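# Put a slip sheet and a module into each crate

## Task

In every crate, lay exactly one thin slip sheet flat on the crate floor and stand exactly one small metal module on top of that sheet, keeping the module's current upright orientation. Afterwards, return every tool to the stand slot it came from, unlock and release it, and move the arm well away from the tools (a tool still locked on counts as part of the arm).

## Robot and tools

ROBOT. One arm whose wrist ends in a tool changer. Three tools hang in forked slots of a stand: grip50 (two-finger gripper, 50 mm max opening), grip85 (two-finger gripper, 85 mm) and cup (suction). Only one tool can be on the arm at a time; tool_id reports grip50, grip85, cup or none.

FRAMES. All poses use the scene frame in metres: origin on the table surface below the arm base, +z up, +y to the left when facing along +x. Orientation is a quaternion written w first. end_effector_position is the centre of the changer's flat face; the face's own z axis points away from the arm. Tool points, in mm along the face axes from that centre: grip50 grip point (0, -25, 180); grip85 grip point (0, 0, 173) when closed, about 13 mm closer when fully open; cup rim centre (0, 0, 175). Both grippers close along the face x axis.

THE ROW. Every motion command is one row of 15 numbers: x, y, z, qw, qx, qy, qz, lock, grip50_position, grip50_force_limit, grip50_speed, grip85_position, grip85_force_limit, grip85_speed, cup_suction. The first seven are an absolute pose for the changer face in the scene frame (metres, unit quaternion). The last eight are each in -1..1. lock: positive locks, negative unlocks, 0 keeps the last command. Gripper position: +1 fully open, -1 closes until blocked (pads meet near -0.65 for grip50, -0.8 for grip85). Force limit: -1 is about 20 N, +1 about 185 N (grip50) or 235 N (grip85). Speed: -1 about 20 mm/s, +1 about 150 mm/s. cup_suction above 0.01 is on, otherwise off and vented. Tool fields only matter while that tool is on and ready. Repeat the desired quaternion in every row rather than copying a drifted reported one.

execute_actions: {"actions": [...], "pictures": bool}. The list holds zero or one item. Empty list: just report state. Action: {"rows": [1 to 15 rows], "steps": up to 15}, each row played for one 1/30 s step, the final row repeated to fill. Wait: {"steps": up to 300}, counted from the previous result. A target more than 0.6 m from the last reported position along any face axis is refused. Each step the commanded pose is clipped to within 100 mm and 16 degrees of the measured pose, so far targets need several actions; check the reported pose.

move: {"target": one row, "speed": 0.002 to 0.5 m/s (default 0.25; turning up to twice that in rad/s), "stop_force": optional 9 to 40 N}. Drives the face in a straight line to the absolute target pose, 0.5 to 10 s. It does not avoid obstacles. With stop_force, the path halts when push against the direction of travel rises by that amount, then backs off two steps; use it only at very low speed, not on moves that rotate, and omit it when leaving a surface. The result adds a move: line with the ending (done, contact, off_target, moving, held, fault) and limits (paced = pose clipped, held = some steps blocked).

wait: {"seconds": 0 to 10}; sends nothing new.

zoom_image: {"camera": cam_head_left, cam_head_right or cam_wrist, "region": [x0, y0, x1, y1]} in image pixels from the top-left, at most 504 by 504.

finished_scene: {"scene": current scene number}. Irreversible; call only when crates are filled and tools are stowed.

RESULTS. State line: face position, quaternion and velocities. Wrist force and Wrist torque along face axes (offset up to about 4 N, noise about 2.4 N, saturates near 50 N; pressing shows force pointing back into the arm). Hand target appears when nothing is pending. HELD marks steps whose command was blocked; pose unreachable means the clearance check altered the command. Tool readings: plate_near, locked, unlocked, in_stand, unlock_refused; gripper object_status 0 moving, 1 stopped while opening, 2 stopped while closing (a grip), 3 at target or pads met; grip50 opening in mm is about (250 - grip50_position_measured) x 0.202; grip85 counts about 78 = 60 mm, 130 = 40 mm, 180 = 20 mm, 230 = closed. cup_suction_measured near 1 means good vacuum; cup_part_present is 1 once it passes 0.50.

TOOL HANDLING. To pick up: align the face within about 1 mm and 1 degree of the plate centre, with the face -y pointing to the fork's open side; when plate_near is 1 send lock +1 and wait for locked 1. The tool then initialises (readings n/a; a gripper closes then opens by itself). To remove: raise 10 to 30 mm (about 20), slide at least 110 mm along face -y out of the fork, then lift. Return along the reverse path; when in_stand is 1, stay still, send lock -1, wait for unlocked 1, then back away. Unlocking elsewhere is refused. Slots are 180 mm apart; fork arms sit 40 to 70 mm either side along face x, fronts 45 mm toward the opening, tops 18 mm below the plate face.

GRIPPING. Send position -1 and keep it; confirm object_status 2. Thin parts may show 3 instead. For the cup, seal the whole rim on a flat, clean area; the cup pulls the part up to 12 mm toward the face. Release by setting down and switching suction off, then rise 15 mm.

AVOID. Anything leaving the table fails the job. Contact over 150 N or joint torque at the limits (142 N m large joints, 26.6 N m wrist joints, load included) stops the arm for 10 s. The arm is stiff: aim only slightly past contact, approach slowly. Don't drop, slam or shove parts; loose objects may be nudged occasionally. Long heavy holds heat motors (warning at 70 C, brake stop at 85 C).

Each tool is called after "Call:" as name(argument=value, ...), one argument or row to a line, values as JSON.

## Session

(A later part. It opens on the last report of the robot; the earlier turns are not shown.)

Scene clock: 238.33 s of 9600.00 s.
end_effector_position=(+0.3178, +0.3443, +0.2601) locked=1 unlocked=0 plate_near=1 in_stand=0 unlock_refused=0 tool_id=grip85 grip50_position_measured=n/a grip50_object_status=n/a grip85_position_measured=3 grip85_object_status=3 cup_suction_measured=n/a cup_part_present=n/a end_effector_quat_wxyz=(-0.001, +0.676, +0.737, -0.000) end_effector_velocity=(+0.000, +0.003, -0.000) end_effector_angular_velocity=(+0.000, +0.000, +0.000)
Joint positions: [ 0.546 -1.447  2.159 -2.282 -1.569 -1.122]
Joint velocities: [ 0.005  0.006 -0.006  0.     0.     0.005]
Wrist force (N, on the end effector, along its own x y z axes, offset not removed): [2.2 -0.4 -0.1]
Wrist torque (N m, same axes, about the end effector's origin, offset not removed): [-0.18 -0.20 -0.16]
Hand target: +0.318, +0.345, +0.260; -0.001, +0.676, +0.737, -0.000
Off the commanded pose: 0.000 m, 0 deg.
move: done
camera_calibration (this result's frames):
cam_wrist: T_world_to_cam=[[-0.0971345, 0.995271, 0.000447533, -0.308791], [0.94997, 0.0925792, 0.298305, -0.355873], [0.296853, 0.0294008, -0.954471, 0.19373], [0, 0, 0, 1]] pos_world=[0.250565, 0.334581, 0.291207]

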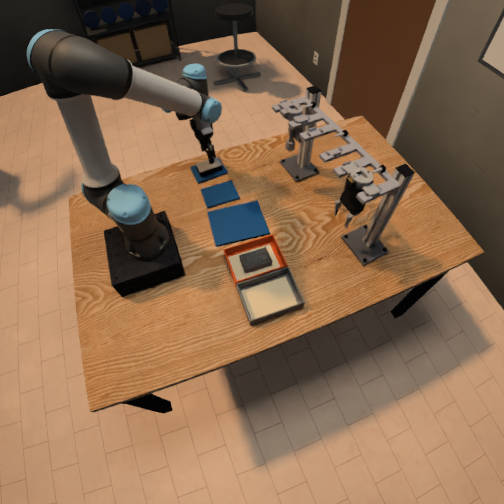

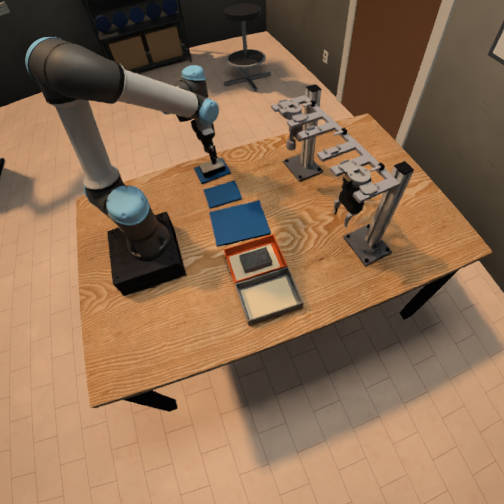

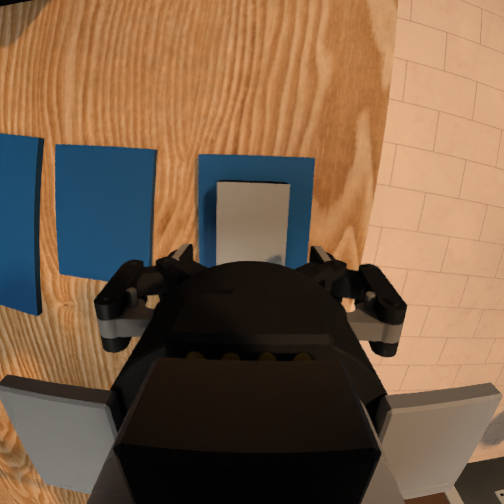

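Call:
move(
  target=[0.318,0.3445,0.201,0,0.682,0.7314,0,0,1,0,0,0.8,-0.4,-0.4,0],
  speed=0.07,
)

Call:
move(
  target=[0.318,0.3445,0.201,0,0.682,0.7314,0,0,1,0,0,-1,-0.4,-0.7,0],
)

Call:
move(
  target=[0.318,0.3445,0.275,0,0.682,0.7314,0,0,1,0,0,-1,-0.4,-0.7,0],
  speed=0.1,
)

Scene clock: 244.83 s of 9600.00 s.
end_effector_position=(+0.3181, +0.3445, +0.2012) locked=1 unlocked=0 plate_near=1 in_stand=0 unlock_refused=0 tool_id=grip85 grip50_position_measured=n/a grip50_object_status=n/a grip85_position_measured=28 grip85_object_status=3 cup_suction_measured=n/a cup_part_present=n/a end_effector_quat_wxyz=(-0.000, +0.682, +0.731, -0.000) end_effector_velocity=(+0.000, +0.000, -0.003) end_effector_angular_velocity=(+0.001, +0.000, +0.001)
Joint positions: [ 0.546 -1.324  2.217 -2.464 -1.571 -1.104]
Joint velocities: [-0.     0.007  0.002 -0.009  0.001 -0.001]
Wrist force (N, on the end effector, along its own x y z axes, offset not removed): [0.7 -0.8 0.7]
Wrist torque (N m, same axes, about the end effector's origin, offset not removed): [-0.17 -0.23 -0.05]
Hand target: +0.318, +0.345, +0.201; -0.000, +0.682, +0.731, -0.000
Off the commanded pose: 0.000 m, 0 deg.
move: done
camera_calibration (this result's frames):
cam_wrist: T_world_to_cam=[[-0.0798824, 0.996804, -0.000903268, -0.314759], [0.950888, 0.0764746, 0.299938, -0.333647], [0.299048, 0.0231009, -0.953958, 0.13889], [0, 0, 0, 1]] pos_world=[0.250582, 0.33606, 0.232284]

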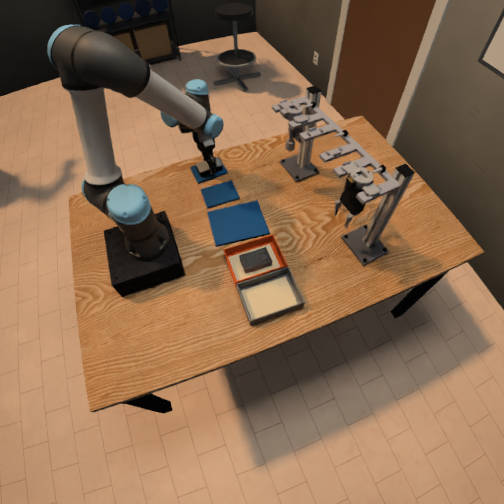

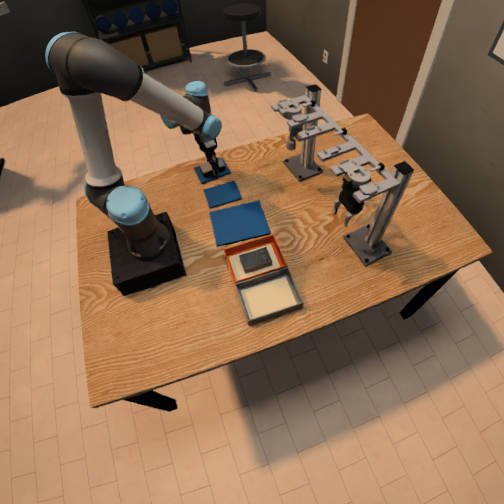

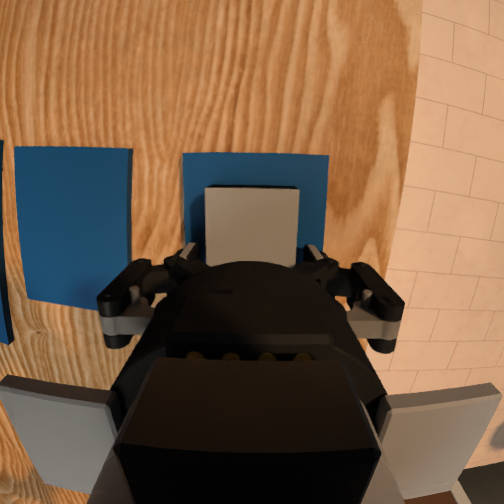

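Scene clock: 245.63 s of 9600.00 s.
end_effector_position=(+0.3180, +0.3445, +0.2011) locked=1 unlocked=0 plate_near=1 in_stand=0 unlock_refused=0 tool_id=grip85 grip50_position_measured=n/a grip50_object_status=n/a grip85_position_measured=80 grip85_object_status=2 cup_suction_measured=n/a cup_part_present=n/a end_effector_quat_wxyz=(+0.000, +0.682, +0.731, +0.000) end_effector_velocity=(-0.000, -0.000, -0.000) end_effector_angular_velocity=(-0.000, +0.000, -0.000)
Joint positions: [ 0.547 -1.323  2.217 -2.465 -1.571 -1.103]
Joint velocities: [ 0.     0.     0.001 -0.001 -0.     0.   ]
Wrist force (N, on the end effector, along its own x y z axes, offset not removed): [-2.1 -6.6 -31.5]
Wrist torque (N m, same axes, about the end effector's origin, offset not removed): [1.04 -0.88 -0.12]
Hand target: +0.318, +0.345, +0.201; -0.000, +0.682, +0.731, -0.000
Off the commanded pose: 0.000 m, 0 deg.
move: done
camera_calibration (this result's frames):
cam_wrist: T_world_to_cam=[[-0.0798084, 0.99681, -0.000837191, -0.314789], [0.95083, 0.0763792, 0.300147, -0.333553], [0.299253, 0.0231582, -0.953893, 0.138638], [0, 0, 0, 1]] pos_world=[0.250541, 0.33605, 0.232097]

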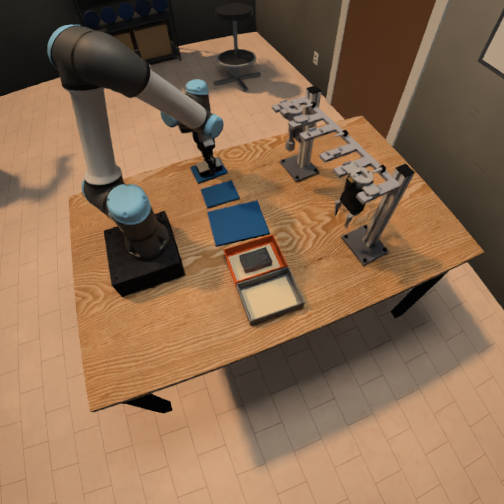

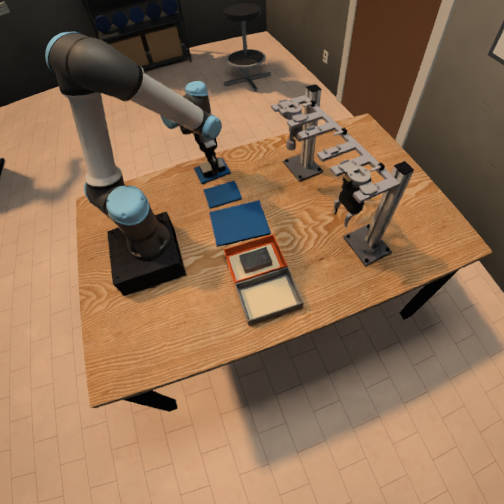

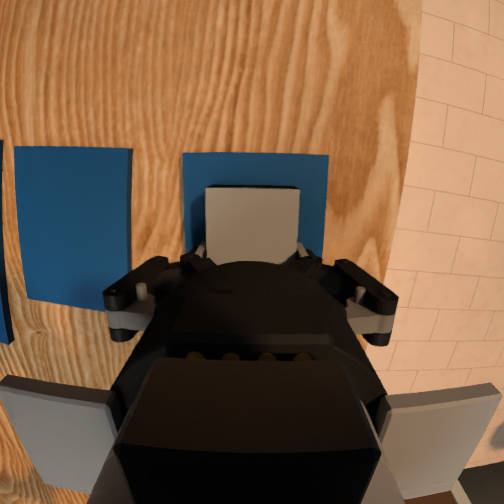

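Scene clock: 246.90 s of 9600.00 s.
end_effector_position=(+0.3178, +0.3445, +0.2748) locked=1 unlocked=0 plate_near=1 in_stand=0 unlock_refused=0 tool_id=grip85 grip50_position_measured=n/a grip50_object_status=n/a grip85_position_measured=80 grip85_object_status=2 cup_suction_measured=n/a cup_part_present=n/a end_effector_quat_wxyz=(+0.000, +0.682, +0.731, +0.000) end_effector_velocity=(+0.000, -0.000, +0.002) end_effector_angular_velocity=(-0.001, +0.002, +0.000)
Joint positions: [ 0.547 -1.473  2.141 -2.239 -1.571 -1.103]
Joint velocities: [-0.001 -0.004 -0.003  0.009  0.    -0.001]
Wrist force (N, on the end effector, along its own x y z axes, offset not removed): [1.2 -0.8 0.2]
Wrist torque (N m, same axes, about the end effector's origin, offset not removed): [-0.34 -0.15 -0.06]
Hand target: +0.318, +0.344, +0.275; +0.000, +0.682, +0.731, +0.000
Off the commanded pose: 0.000 m, 0 deg.
move: done
camera_calibration (this result's frames):
cam_wrist: T_world_to_cam=[[-0.0798557, 0.996806, -0.000852085, -0.3147], [0.95085, 0.0764306, 0.300071, -0.35549], [0.299178, 0.0231522, -0.953916, 0.209017], [0, 0, 0, 1]] pos_world=[0.250353, 0.336026, 0.305788]

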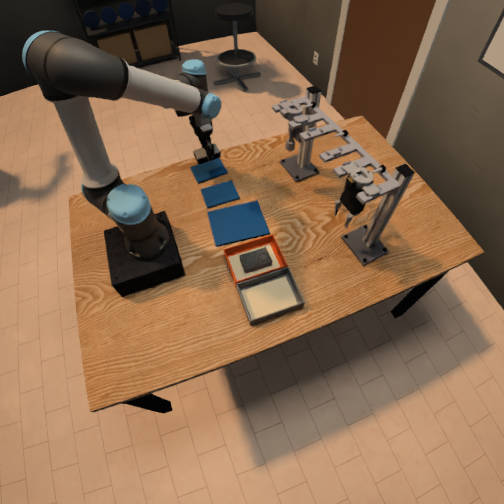

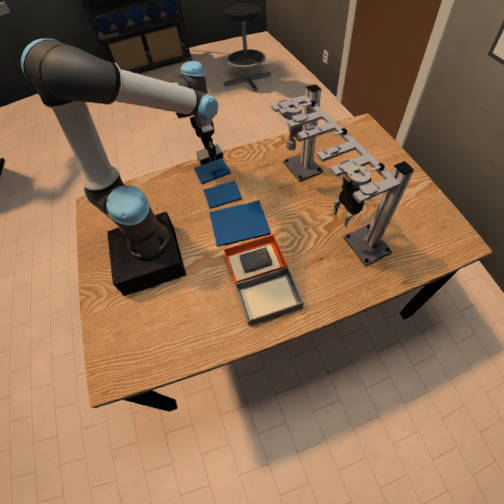

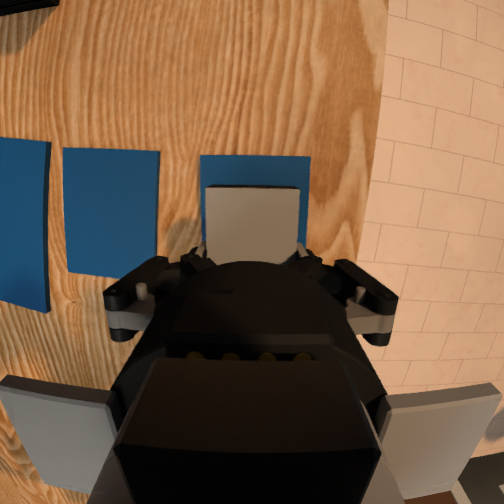

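Call:
move(
  target=[0.33,-0.1,0.275,0,0.7071,0.7071,0,0,1,0,0,-1,-0.4,-0.7,0],
)

Call:
move(
  target=[0.328,-0.306,0.27,0,0.7193,0.6947,0,0,1,0,0,-1,-0.4,-0.7,0],
  speed=0.2,
)

Call:
move(
  target=[0.328,-0.306,0.2,0,0.7193,0.6947,0,0,1,0,0,-1,-0.4,-0.7,0],
  speed=0.07,
)

Call:
move(
  target=[0.328,-0.306,0.187,0,0.7193,0.6947,0,0,1,0,0,-1,-0.4,-0.7,0],
  speed=0.003,
  stop_force=9,
)

Scene clock: 255.33 s of 9600.00 s.
end_effector_position=(+0.3301, -0.1002, +0.2750) locked=1 unlocked=0 plate_near=1 in_stand=0 unlock_refused=0 tool_id=grip85 grip50_position_measured=n/a grip50_object_status=n/a grip85_position_measured=80 grip85_object_status=2 cup_suction_measured=n/a cup_part_present=n/a end_effector_quat_wxyz=(+0.001, +0.707, +0.707, +0.000) end_effector_velocity=(+0.000, -0.002, -0.000) end_effector_angular_velocity=(+0.001, +0.000, +0.001)
Joint positions: [-0.682 -1.801  2.439 -2.211 -1.57  -2.263]
Joint velocities: [-0.004  0.004 -0.002 -0.002  0.001 -0.005]
Wrist force (N, on the end effector, along its own x y z axes, offset not removed): [2.1 -0.5 1.4]
Wrist torque (N m, same axes, about the end effector's origin, offset not removed): [-0.15 -0.30 -0.11]
Hand target: +0.330, -0.100, +0.275; +0.001, +0.707, +0.707, +0.000
Off the commanded pose: 0.000 m, 0 deg.
move: done
camera_calibration (this result's frames):
cam_wrist: T_world_to_cam=[[-0.00994231, 0.999949, -0.00185722, 0.107043], [0.953359, 0.0100394, 0.30167, -0.341145], [0.301673, 0.0012287, -0.953411, 0.212708], [0, 0, 0, 1]] pos_world=[0.262129, -0.103874, 0.30591]

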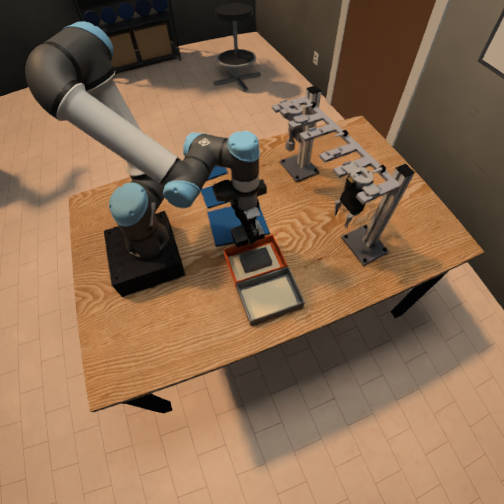

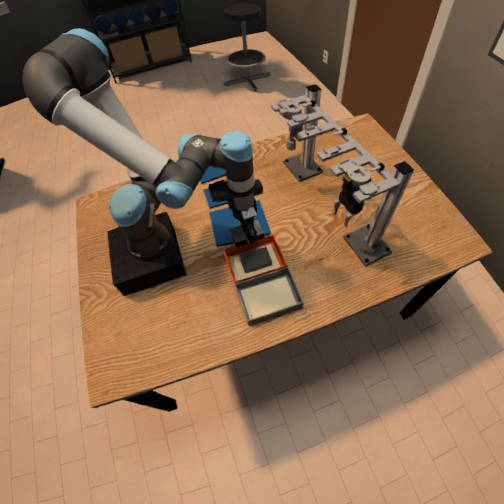

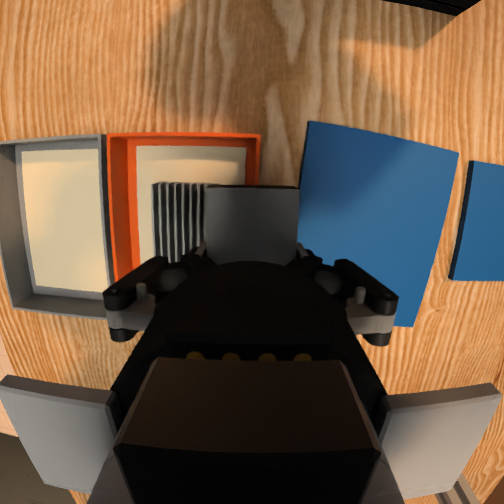

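Scene clock: 257.03 s of 9600.00 s.
end_effector_position=(+0.3279, -0.3059, +0.2700) locked=1 unlocked=0 plate_near=1 in_stand=0 unlock_refused=0 tool_id=grip85 grip50_position_measured=n/a grip50_object_status=n/a grip85_position_measured=80 grip85_object_status=2 cup_suction_measured=n/a cup_part_present=n/a end_effector_quat_wxyz=(+0.000, +0.719, +0.695, -0.000) end_effector_velocity=(+0.001, -0.002, -0.000) end_effector_angular_velocity=(-0.000, -0.001, +0.001)
Joint positions: [-1.043 -1.511  2.199 -2.259 -1.571 -2.589]
Joint velocities: [-0.002  0.005 -0.004 -0.001  0.001 -0.002]
Wrist force (N, on the end effector, along its own x y z axes, offset not removed): [1.0 -0.2 2.2]
Wrist torque (N m, same axes, about the end effector's origin, offset not removed): [-0.19 -0.24 0.01]
Hand target: +0.328, -0.306, +0.270; +0.000, +0.719, +0.695, -0.000
Off the commanded pose: 0.000 m, 0 deg.
move: done
camera_calibration (this result's frames):
cam_wrist: T_world_to_cam=[[0.0247592, 0.999692, -0.00149927, 0.30116], [0.953591, -0.0231672, 0.300213, -0.34531], [0.300086, -0.00886274, -0.953871, 0.206477], [0, 0, 0, 1]] pos_world=[0.259867, -0.307237, 0.301071]

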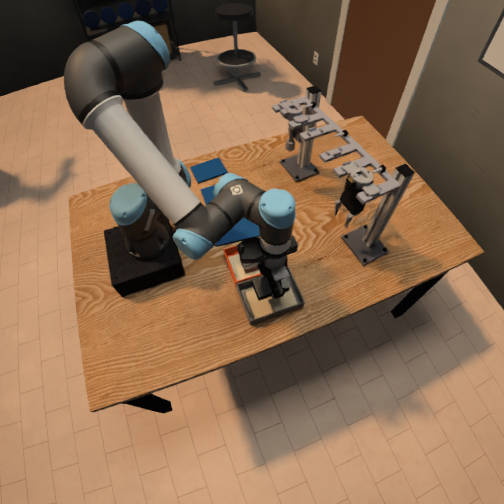

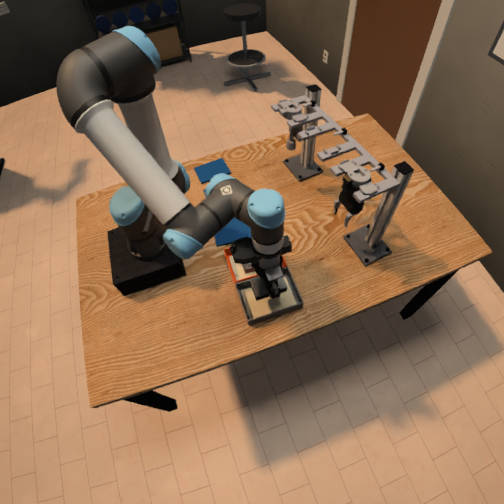

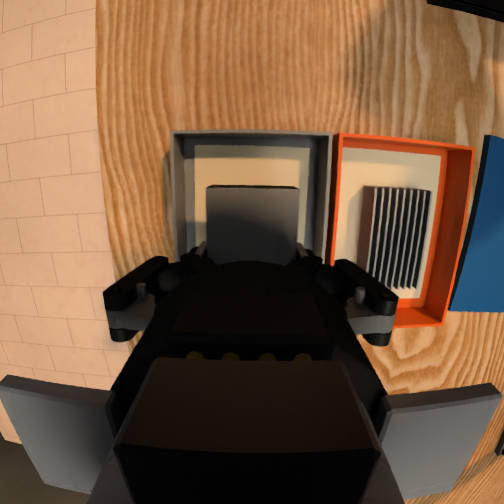

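Scene clock: 258.50 s of 9600.00 s.
end_effector_position=(+0.3280, -0.3061, +0.2002) locked=1 unlocked=0 plate_near=1 in_stand=0 unlock_refused=0 tool_id=grip85 grip50_position_measured=n/a grip50_object_status=n/a grip85_position_measured=80 grip85_object_status=2 cup_suction_measured=n/a cup_part_present=n/a end_effector_quat_wxyz=(-0.000, +0.719, +0.695, +0.000) end_effector_velocity=(-0.000, -0.001, -0.003) end_effector_angular_velocity=(-0.001, -0.001, -0.002)
Joint positions: [-1.043 -1.361  2.273 -2.483 -1.571 -2.589]
Joint velocities: [-0.001  0.006  0.002 -0.01  -0.     0.   ]
Wrist force (N, on the end effector, along its own x y z axes, offset not removed): [1.8 -2.1 0.7]
Wrist torque (N m, same axes, about the end effector's origin, offset not removed): [-0.27 -0.22 -0.05]
Hand target: +0.328, -0.306, +0.200; -0.000, +0.719, +0.695, +0.000
Off the commanded pose: 0.000 m, 0 deg.
move: done
camera_calibration (this result's frames):
cam_wrist: T_world_to_cam=[[0.0249092, 0.999689, -0.000832406, 0.301121], [0.953661, -0.0235125, 0.299963, -0.324546], [0.299851, -0.00826567, -0.95395, 0.140129], [0, 0, 0, 1]] pos_world=[0.259988, -0.3075, 0.231279]

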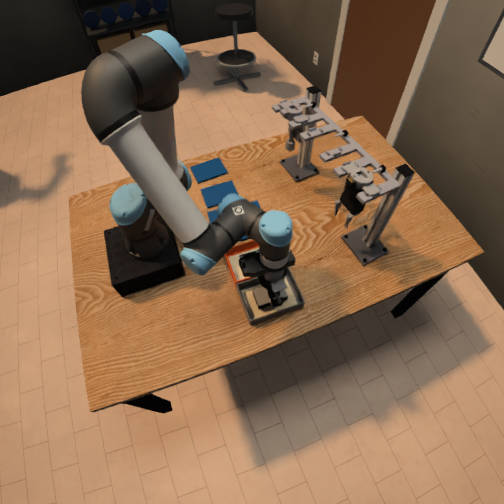

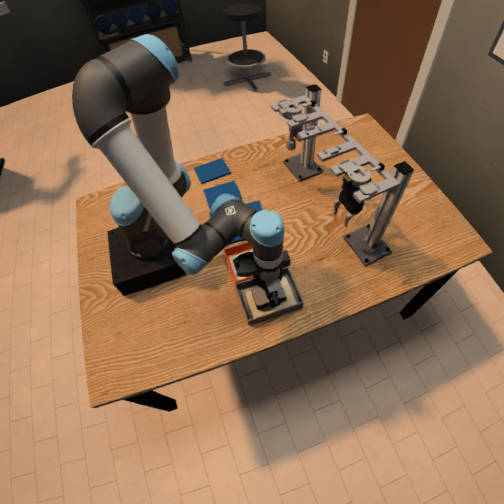

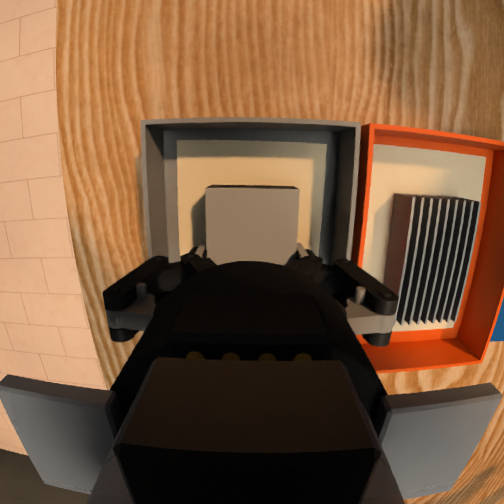

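Scene clock: 260.27 s of 9600.00 s.
end_effector_position=(+0.3280, -0.3061, +0.1961) locked=1 unlocked=0 plate_near=1 in_stand=0 unlock_refused=0 tool_id=grip85 grip50_position_measured=n/a grip50_object_status=n/a grip85_position_measured=80 grip85_object_status=2 cup_suction_measured=n/a cup_part_present=n/a end_effector_quat_wxyz=(+0.000, +0.719, +0.695, -0.000) end_effector_velocity=(+0.000, +0.001, +0.001) end_effector_angular_velocity=(+0.002, +0.000, +0.002)
Joint positions: [-1.043 -1.351  2.276 -2.497 -1.571 -2.589]
Joint velocities: [ 0.001 -0.002 -0.     0.004  0.001 -0.001]
Wrist force (N, on the end effector, along its own x y z axes, offset not removed): [1.8 0.4 -17.2]
Wrist torque (N m, same axes, about the end effector's origin, offset not removed): [-0.32 -0.62 -0.11]
Hand target: +0.328, -0.306, +0.196; +0.000, +0.719, +0.695, -0.000
Off the commanded pose: 0.009 m, 0 deg.
move: contact
camera_calibration (this result's frames):
cam_wrist: T_world_to_cam=[[0.0248634, 0.99969, -0.00101176, 0.301163], [0.953631, -0.0234142, 0.300067, -0.323306], [0.299951, -0.00842556, -0.953917, 0.136055], [0, 0, 0, 1]] pos_world=[0.260017, -0.307493, 0.227104]

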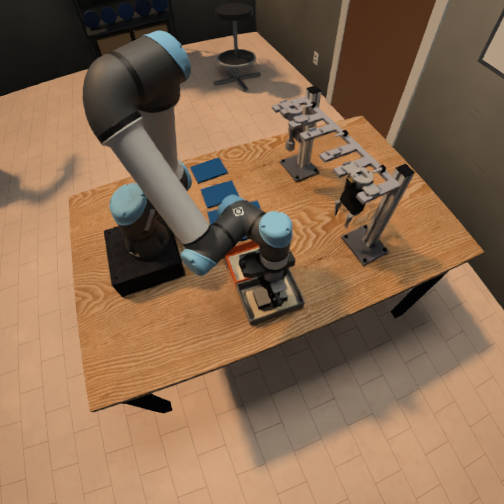

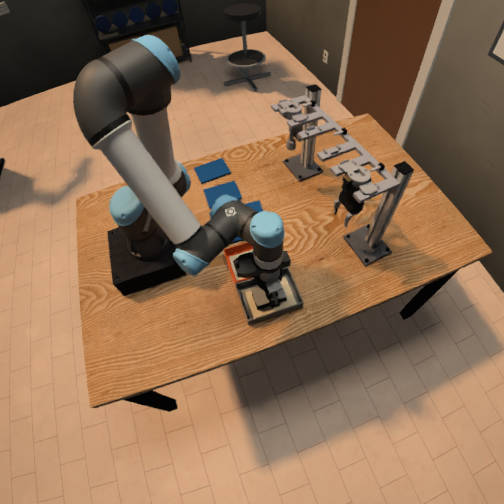

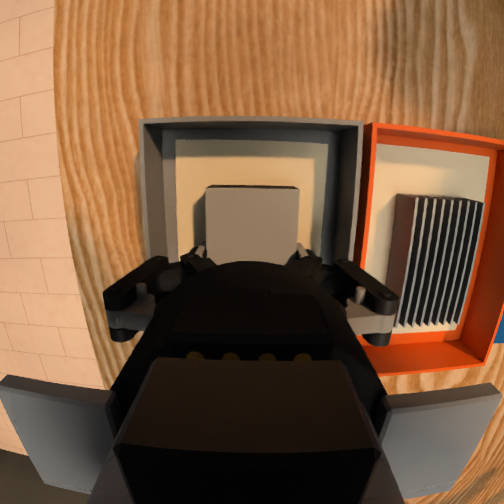

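Call:
move(
  target=[0.328,-0.306,0.1965,0,0.7193,0.6947,0,0,1,0,0,0.7,-0.4,-0.4,0],
)

Call:
move(
  target=[0.328,-0.306,0.27,0,0.7193,0.6947,0,0,1,0,0,0.7,-0.4,-0.4,0],
  speed=0.12,
)

Call:
move(
  target=[0.47,-0.0415,0.382,0,0.67,0.7424,0,0,1,0,0,1,0,0,0],
)

Call:
move(
  target=[0.6159,-0.0265,0.382,0,0.67,0.7424,0,0,1,0,0,1,0,0,0],
  speed=0.1,
)

Call:
move(
  target=[0.6159,-0.0265,0.362,0,0.67,0.7424,0,0,1,0,0,1,0,0,0],
  speed=0.015,
)

Call:
execute_actions(
  actions=[
    {"steps":10},
  ],
  pictures=false,
)

Call:
execute_actions(
  actions=[
    {"rows":[[0.6159,-0.0265,0.362,0,0.67,0.7424,0,-1,1,0,0,1,0,0,0]],"steps":8},
  ],
  pictures=false,
)

Call:
execute_actions(
  actions=[
    {"steps":35},
  ],
  pictures=false,
)

Scene clock: 270.93 s of 9600.00 s.
end_effector_position=(+0.3280, -0.3060, +0.1965) locked=1 unlocked=0 plate_near=1 in_stand=0 unlock_refused=0 tool_id=grip85 grip50_position_measured=n/a grip50_object_status=n/a grip85_position_measured=41 grip85_object_status=3 cup_suction_measured=n/a cup_part_present=n/a end_effector_quat_wxyz=(-0.000, +0.719, +0.695, +0.000) end_effector_velocity=(-0.000, +0.001, -0.000) end_effector_angular_velocity=(+0.001, +0.001, +0.000)
Joint positions: [-1.043 -1.352  2.276 -2.495 -1.571 -2.589]
Joint velocities: [ 0.001 -0.001  0.001  0.001 -0.     0.   ]
Wrist force (N, on the end effector, along its own x y z axes, offset not removed): [2.0 0.7 -0.9]
Wrist torque (N m, same axes, about the end effector's origin, offset not removed): [-0.10 -0.15 0.04]
Hand target: +0.328, -0.306, +0.197; +0.000, +0.719, +0.695, -0.000
Off the commanded pose: 0.000 m, 0 deg.
move: done
camera_calibration (this result's frames):
cam_wrist: T_world_to_cam=[[0.024878, 0.99969, -0.000878312, 0.301042], [0.953653, -0.0234688, 0.299991, -0.32338], [0.299877, -0.00830077, -0.953942, 0.136531], [0, 0, 0, 1]] pos_world=[0.25996, -0.307405, 0.227518]

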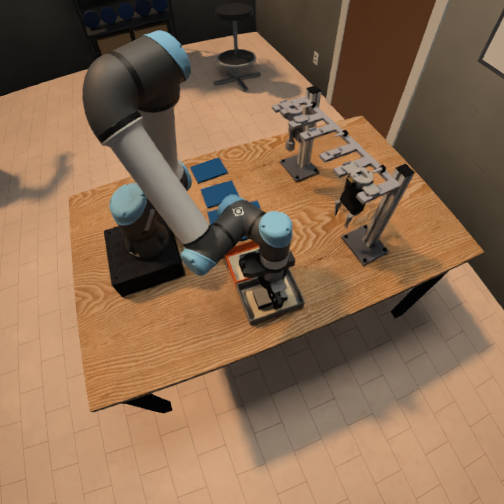

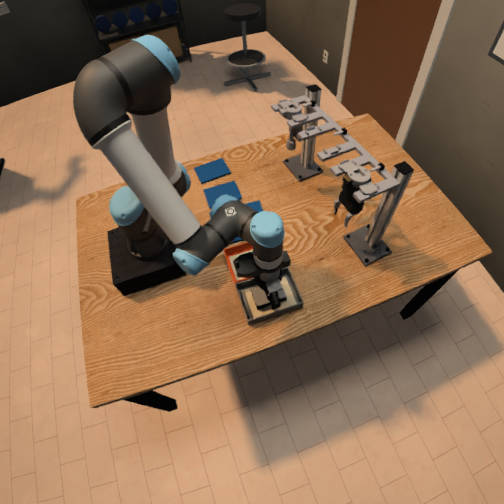

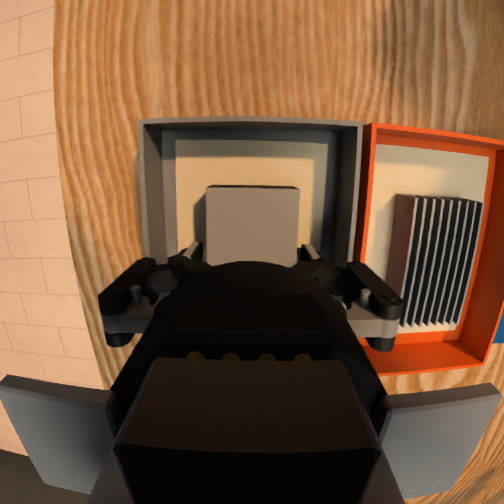

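Scene clock: 272.10 s of 9600.00 s.
end_effector_position=(+0.3280, -0.3059, +0.2698) locked=1 unlocked=0 plate_near=1 in_stand=0 unlock_refused=0 tool_id=grip85 grip50_position_measured=n/a grip50_object_status=n/a grip85_position_measured=41 grip85_object_status=3 cup_suction_measured=n/a cup_part_present=n/a end_effector_quat_wxyz=(+0.000, +0.719, +0.695, -0.000) end_effector_velocity=(-0.000, -0.001, +0.003) end_effector_angular_velocity=(-0.001, +0.000, -0.000)
Joint positions: [-1.043 -1.511  2.199 -2.259 -1.571 -2.589]
Joint velocities: [-0.001 -0.006 -0.004  0.009 -0.001 -0.001]
Wrist force (N, on the end effector, along its own x y z axes, offset not removed): [1.9 0.0 -1.3]
Wrist torque (N m, same axes, about the end effector's origin, offset not removed): [-0.23 -0.20 0.01]
Hand target: +0.328, -0.306, +0.270; +0.000, +0.719, +0.695, -0.000
Off the commanded pose: 0.000 m, 0 deg.
move: done
camera_calibration (this result's frames):
cam_wrist: T_world_to_cam=[[0.0247117, 0.999694, -0.000974887, 0.301014], [0.953638, -0.0232806, 0.300054, -0.34534], [0.29994, -0.00834454, -0.953922, 0.206417], [0, 0, 0, 1]] pos_world=[0.259978, -0.307239, 0.30082]

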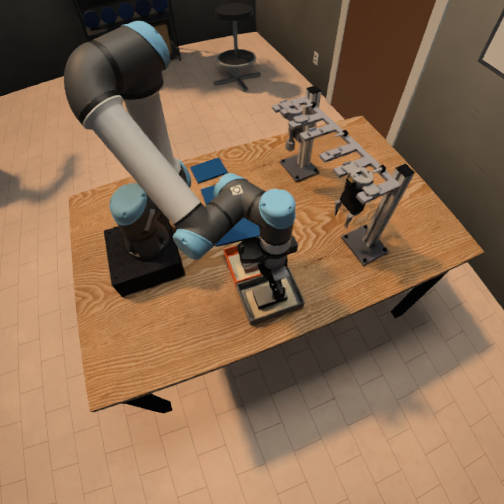

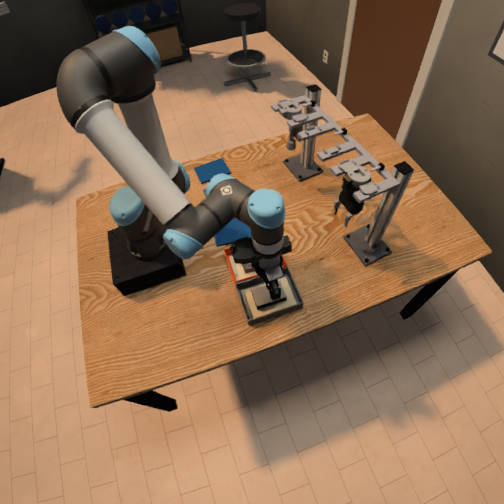

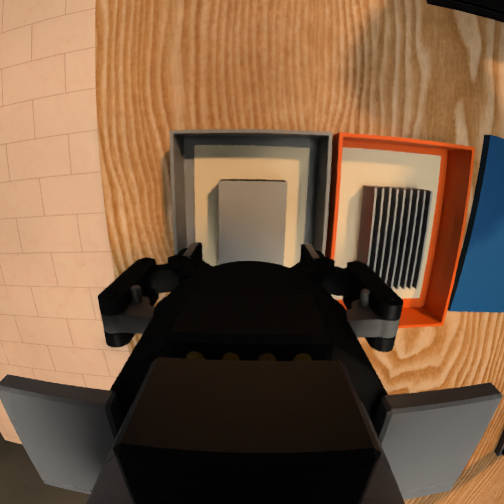

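Scene clock: 274.07 s of 9600.00 s.
end_effector_position=(+0.4697, -0.0414, +0.3820) locked=1 unlocked=0 plate_near=1 in_stand=0 unlock_refused=0 tool_id=grip85 grip50_position_measured=n/a grip50_object_status=n/a grip85_position_measured=3 grip85_object_status=3 cup_suction_measured=n/a cup_part_present=n/a end_effector_quat_wxyz=(-0.001, +0.670, +0.742, +0.000) end_effector_velocity=(+0.002, +0.002, +0.001) end_effector_angular_velocity=(+0.001, +0.002, +0.001)
Joint positions: [-0.366 -1.606  1.963 -1.928 -1.57  -2.048]
Joint velocities: [ 0.006  0.004 -0.006  0.004 -0.     0.005]
Wrist force (N, on the end effector, along its own x y z axes, offset not removed): [2.3 0.7 -1.2]
Wrist torque (N m, same axes, about the end effector's origin, offset not removed): [-0.08 -0.26 -0.02]
Hand target: +0.470, -0.041, +0.382; -0.001, +0.670, +0.742, +0.000
Off the commanded pose: 0.000 m, 0 deg.
move: done
camera_calibration (this result's frames):
cam_wrist: T_world_to_cam=[[-0.112128, 0.993694, 0.000192095, 0.0968228], [0.948025, 0.106917, 0.299694, -0.499851], [0.297784, 0.0337864, -0.954035, 0.275952], [0, 0, 0, 1]] pos_world=[0.402554, -0.0520929, 0.413052]

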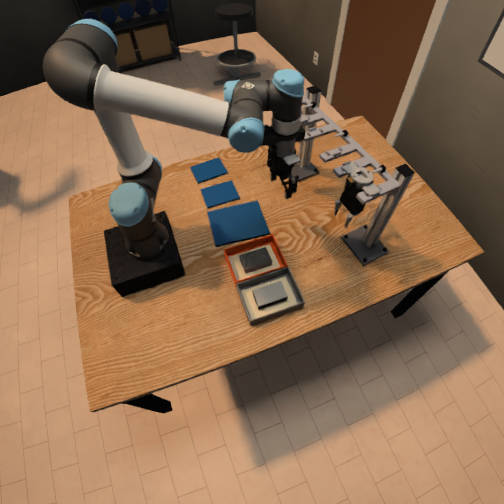

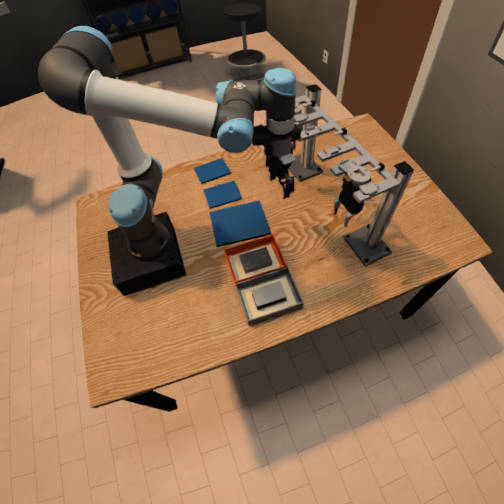

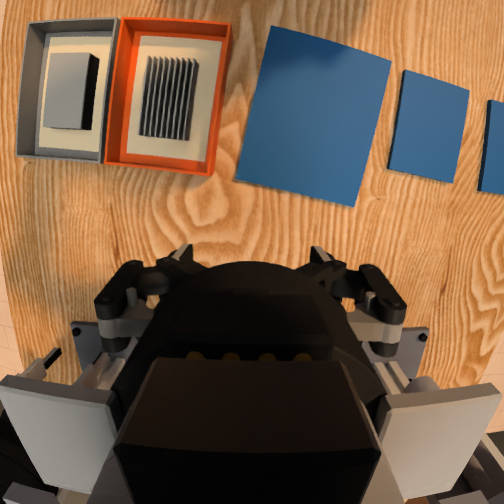

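Scene clock: 276.07 s of 9600.00 s.
end_effector_position=(+0.6155, -0.0265, +0.3821) locked=1 unlocked=0 plate_near=1 in_stand=0 unlock_refused=0 tool_id=grip85 grip50_position_measured=n/a grip50_object_status=n/a grip85_position_measured=3 grip85_object_status=3 cup_suction_measured=n/a cup_part_present=n/a end_effector_quat_wxyz=(-0.000, +0.670, +0.742, +0.000) end_effector_velocity=(+0.003, +0.000, +0.000) end_effector_angular_velocity=(+0.000, +0.001, -0.000)
Joint positions: [-0.252 -1.266  1.571 -1.876 -1.571 -1.934]
Joint velocities: [ 0.002  0.007 -0.009  0.003  0.     0.002]
Wrist force (N, on the end effector, along its own x y z axes, offset not removed): [1.2 -1.3 1.0]
Wrist torque (N m, same axes, about the end effector's origin, offset not removed): [-0.24 -0.11 0.03]
Hand target: +0.616, -0.026, +0.382; -0.000, +0.670, +0.742, -0.000
Off the commanded pose: 0.000 m, 0 deg.
move: done
camera_calibration (this result's frames):
cam_wrist: T_world_to_cam=[[-0.112207, 0.993685, -0.000757028, 0.0987895], [0.94791, 0.107266, 0.299935, -0.639664], [0.298122, 0.0329371, -0.953959, 0.23184], [0, 0, 0, 1]] pos_world=[0.548313, -0.0371873, 0.413098]

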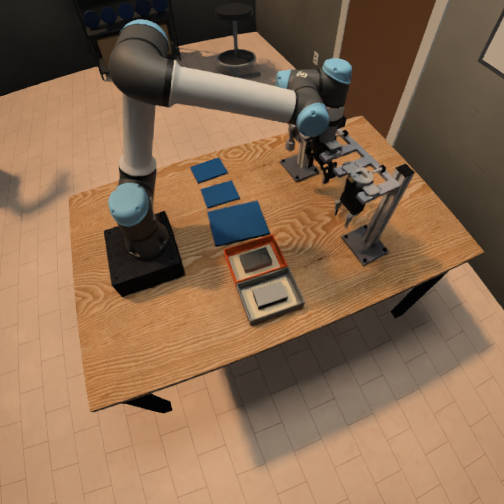

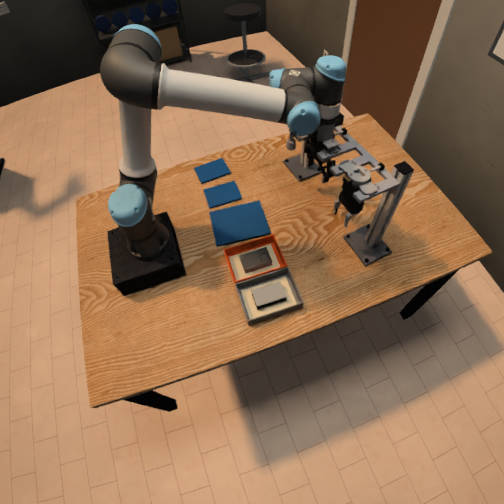

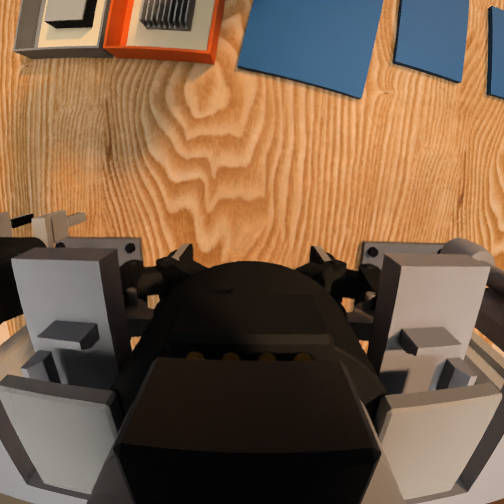

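Scene clock: 277.67 s of 9600.00 s.
end_effector_position=(+0.6159, -0.0265, +0.3623) locked=1 unlocked=0 plate_near=1 in_stand=1 unlock_refused=0 tool_id=grip85 grip50_position_measured=n/a grip50_object_status=n/a grip85_position_measured=3 grip85_object_status=3 cup_suction_measured=n/a cup_part_present=n/a end_effector_quat_wxyz=(-0.000, +0.670, +0.742, -0.000) end_effector_velocity=(+0.000, -0.000, -0.002) end_effector_angular_velocity=(-0.000, -0.003, +0.001)
Joint positions: [-0.252 -1.25   1.603 -1.924 -1.571 -1.934]
Joint velocities: [-0.     0.002  0.004 -0.008  0.    -0.001]
Wrist force (N, on the end effector, along its own x y z axes, offset not removed): [0.0 -0.7 -0.9]
Wrist torque (N m, same axes, about the end effector's origin, offset not removed): [-0.36 -0.10 -0.04]
Hand target: +0.616, -0.027, +0.362; -0.000, +0.670, +0.742, -0.000
Off the commanded pose: 0.000 m, 0 deg.
move: done
camera_calibration (this result's frames):
cam_wrist: T_world_to_cam=[[-0.112196, 0.993686, -0.000879134, 0.0988467], [0.947894, 0.107291, 0.299976, -0.634175], [0.298176, 0.0328227, -0.953946, 0.212855], [0, 0, 0, 1]] pos_world=[0.548752, -0.037168, 0.393377]

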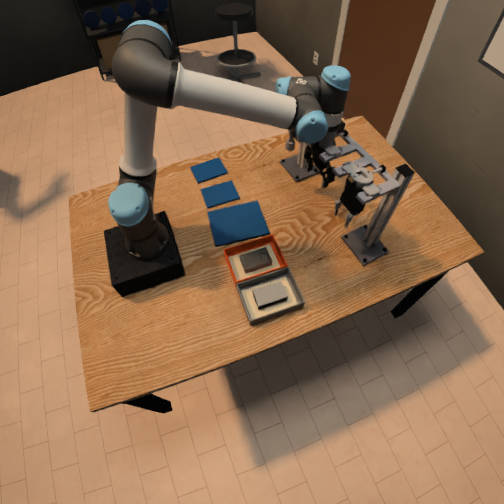

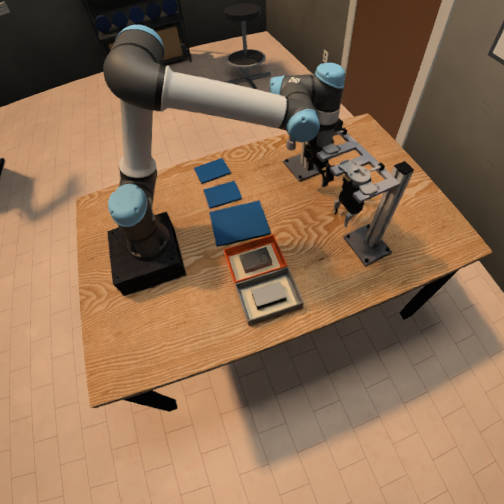

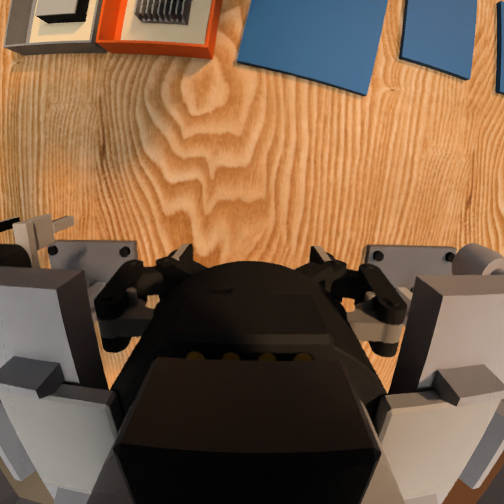

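Scene clock: 278.00 s of 9600.00 s.
end_effector_position=(+0.6159, -0.0265, +0.3620) locked=1 unlocked=0 plate_near=1 in_stand=1 unlock_refused=0 tool_id=grip85 grip50_position_measured=n/a grip50_object_status=n/a grip85_position_measured=3 grip85_object_status=3 cup_suction_measured=n/a cup_part_present=n/a end_effector_quat_wxyz=(-0.000, +0.670, +0.742, -0.000) end_effector_velocity=(-0.000, -0.000, -0.001) end_effector_angular_velocity=(+0.001, +0.001, -0.000)
Joint positions: [-0.252 -1.25   1.603 -1.925 -1.571 -1.934]
Joint velocities: [-0.001  0.001  0.001 -0.     0.    -0.   ]
Wrist force (N, on the end effector, along its own x y z axes, offset not removed): [1.6 0.9 -1.2]
Wrist torque (N m, same axes, about the end effector's origin, offset not removed): [0.03 -0.21 -0.13]
Hand target: +0.616, -0.027, +0.362; -0.000, +0.670, +0.742, -0.000
Off the commanded pose: 0.000 m, 0 deg.
Steps of this call (steps 1 to 10: nothing new was sent). Readings (end_effector_position | what the end effector reports):
1: (+0.6159, -0.0265, +0.3623) | locked=1 unlocked=0 plate_near=1 in_stand=1 unlock_refused=0 tool_id=grip85 grip50_position_measured=n/a grip50_object_status=n/a grip85_position_measured=3 grip85_object_status=3 cup_suction_measured=n/a cup_part_present=n/a
2: (+0.6159, -0.0265, +0.3622) | locked=1 unlocked=0 plate_near=1 in_stand=1 unlock_refused=0 tool_id=grip85 grip50_position_measured=n/a grip50_object_status=n/a grip85_position_measured=3 grip85_object_status=3 cup_suction_measured=n/a cup_part_present=n/a
4: (+0.6159, -0.0265, +0.3621) | locked=1 unlocked=0 plate_near=1 in_stand=1 unlock_refused=0 tool_id=grip85 grip50_position_measured=n/a grip50_object_status=n/a grip85_position_measured=3 grip85_object_status=3 cup_suction_measured=n/a cup_part_present=n/a
8: (+0.6159, -0.0265, +0.3620) | locked=1 unlocked=0 plate_near=1 in_stand=1 unlock_refused=0 tool_id=grip85 grip50_position_measured=n/a grip50_object_status=n/a grip85_position_measured=3 grip85_object_status=3 cup_suction_measured=n/a cup_part_present=n/a
10: the state above

Scene clock: 278.27 s of 9600.00 s.
end_effector_position=(+0.6159, -0.0265, +0.3619) locked=0 unlocked=0 plate_near=1 in_stand=1 unlock_refused=0 tool_id=none grip50_position_measured=n/a grip50_object_status=n/a grip85_position_measured=n/a grip85_object_status=n/a cup_suction_measured=n/a cup_part_present=n/a end_effector_quat_wxyz=(-0.000, +0.670, +0.742, -0.000) end_effector_velocity=(-0.000, -0.000, -0.000) end_effector_angular_velocity=(+0.001, +0.002, -0.000)
Joint positions: [-0.252 -1.25   1.604 -1.925 -1.571 -1.934]
Joint velocities: [-0.     0.     0.     0.001  0.    -0.   ]
Wrist force (N, on the end effector, along its own x y z axes, offset not removed): [1.0 -0.9 0.4]
Wrist torque (N m, same axes, about the end effector's origin, offset not removed): [-0.17 -0.23 -0.13]
Hand target: +0.616, -0.027, +0.362; +0.000, +0.670, +0.742, +0.000
Off the commanded pose: 0.000 m, 0 deg.
Steps of this call (steps 1 to 8: all 8 steps of this action). Readings (end_effector_position | what the end effector reports):
1: (+0.6159, -0.0265, +0.3619) | locked=1 unlocked=0 plate_near=1 in_stand=1 unlock_refused=0 tool_id=grip85 grip50_position_measured=n/a grip50_object_status=n/a grip85_position_measured=3 grip85_object_status=3 cup_suction_measured=n/a cup_part_present=n/a
2: (+0.6159, -0.0265, +0.3619) | locked=1 unlocked=0 plate_near=1 in_stand=1 unlock_refused=0 tool_id=grip85 grip50_position_measured=n/a grip50_object_status=n/a grip85_position_measured=3 grip85_object_status=3 cup_suction_measured=n/a cup_part_present=n/a
4: (+0.6159, -0.0265, +0.3619) | locked=1 unlocked=0 plate_near=1 in_stand=1 unlock_refused=0 tool_id=grip85 grip50_position_measured=n/a grip50_object_status=n/a grip85_position_measured=3 grip85_object_status=3 cup_suction_measured=n/a cup_part_present=n/a
8: the state above

Scene clock: 279.43 s of 9600.00 s.
end_effector_position=(+0.6159, -0.0265, +0.3620) locked=0 unlocked=1 plate_near=1 in_stand=1 unlock_refused=0 tool_id=none grip50_position_measured=n/a grip50_object_status=n/a grip85_position_measured=n/a grip85_object_status=n/a cup_suction_measured=n/a cup_part_present=n/a end_effector_quat_wxyz=(-0.000, +0.670, +0.742, -0.000) end_effector_velocity=(+0.000, -0.000, +0.001) end_effector_angular_velocity=(-0.000, -0.001, -0.000)
Joint positions: [-0.252 -1.25   1.604 -1.925 -1.571 -1.934]
Joint velocities: [-0.    -0.001 -0.001  0.    -0.     0.   ]
Wrist force (N, on the end effector, along its own x y z axes, offset not removed): [0.2 0.1 -1.3]
Wrist torque (N m, same axes, about the end effector's origin, offset not removed): [-0.22 -0.21 -0.04]
Hand target: +0.616, -0.027, +0.362; +0.000, +0.670, +0.742, +0.000
Off the commanded pose: 0.000 m, 0 deg.
Steps of this call (steps 1 to 35: nothing new was sent). Readings (end_effector_position | what the end effector reports):
1: (+0.6159, -0.0265, +0.3619) | locked=0 unlocked=0 plate_near=1 in_stand=1 unlock_refused=0 tool_id=none grip50_position_measured=n/a grip50_object_status=n/a grip85_position_measured=n/a grip85_object_status=n/a cup_suction_measured=n/a cup_part_present=n/a
2: (+0.6159, -0.0265, +0.3619) | locked=0 unlocked=0 plate_near=1 in_stand=1 unlock_refused=0 tool_id=none grip50_position_measured=n/a grip50_object_status=n/a grip85_position_measured=n/a grip85_object_status=n/a cup_suction_measured=n/a cup_part_present=n/a
4: (+0.6159, -0.0265, +0.3619) | locked=0 unlocked=0 plate_near=1 in_stand=1 unlock_refused=0 tool_id=none grip50_position_measured=n/a grip50_object_status=n/a grip85_position_measured=n/a grip85_object_status=n/a cup_suction_measured=n/a cup_part_present=n/a
8: (+0.6159, -0.0265, +0.3620) | locked=0 unlocked=0 plate_near=1 in_stand=1 unlock_refused=0 tool_id=none grip50_position_measured=n/a grip50_object_status=n/a grip85_position_measured=n/a grip85_object_status=n/a cup_suction_measured=n/a cup_part_present=n/a
35: the state above


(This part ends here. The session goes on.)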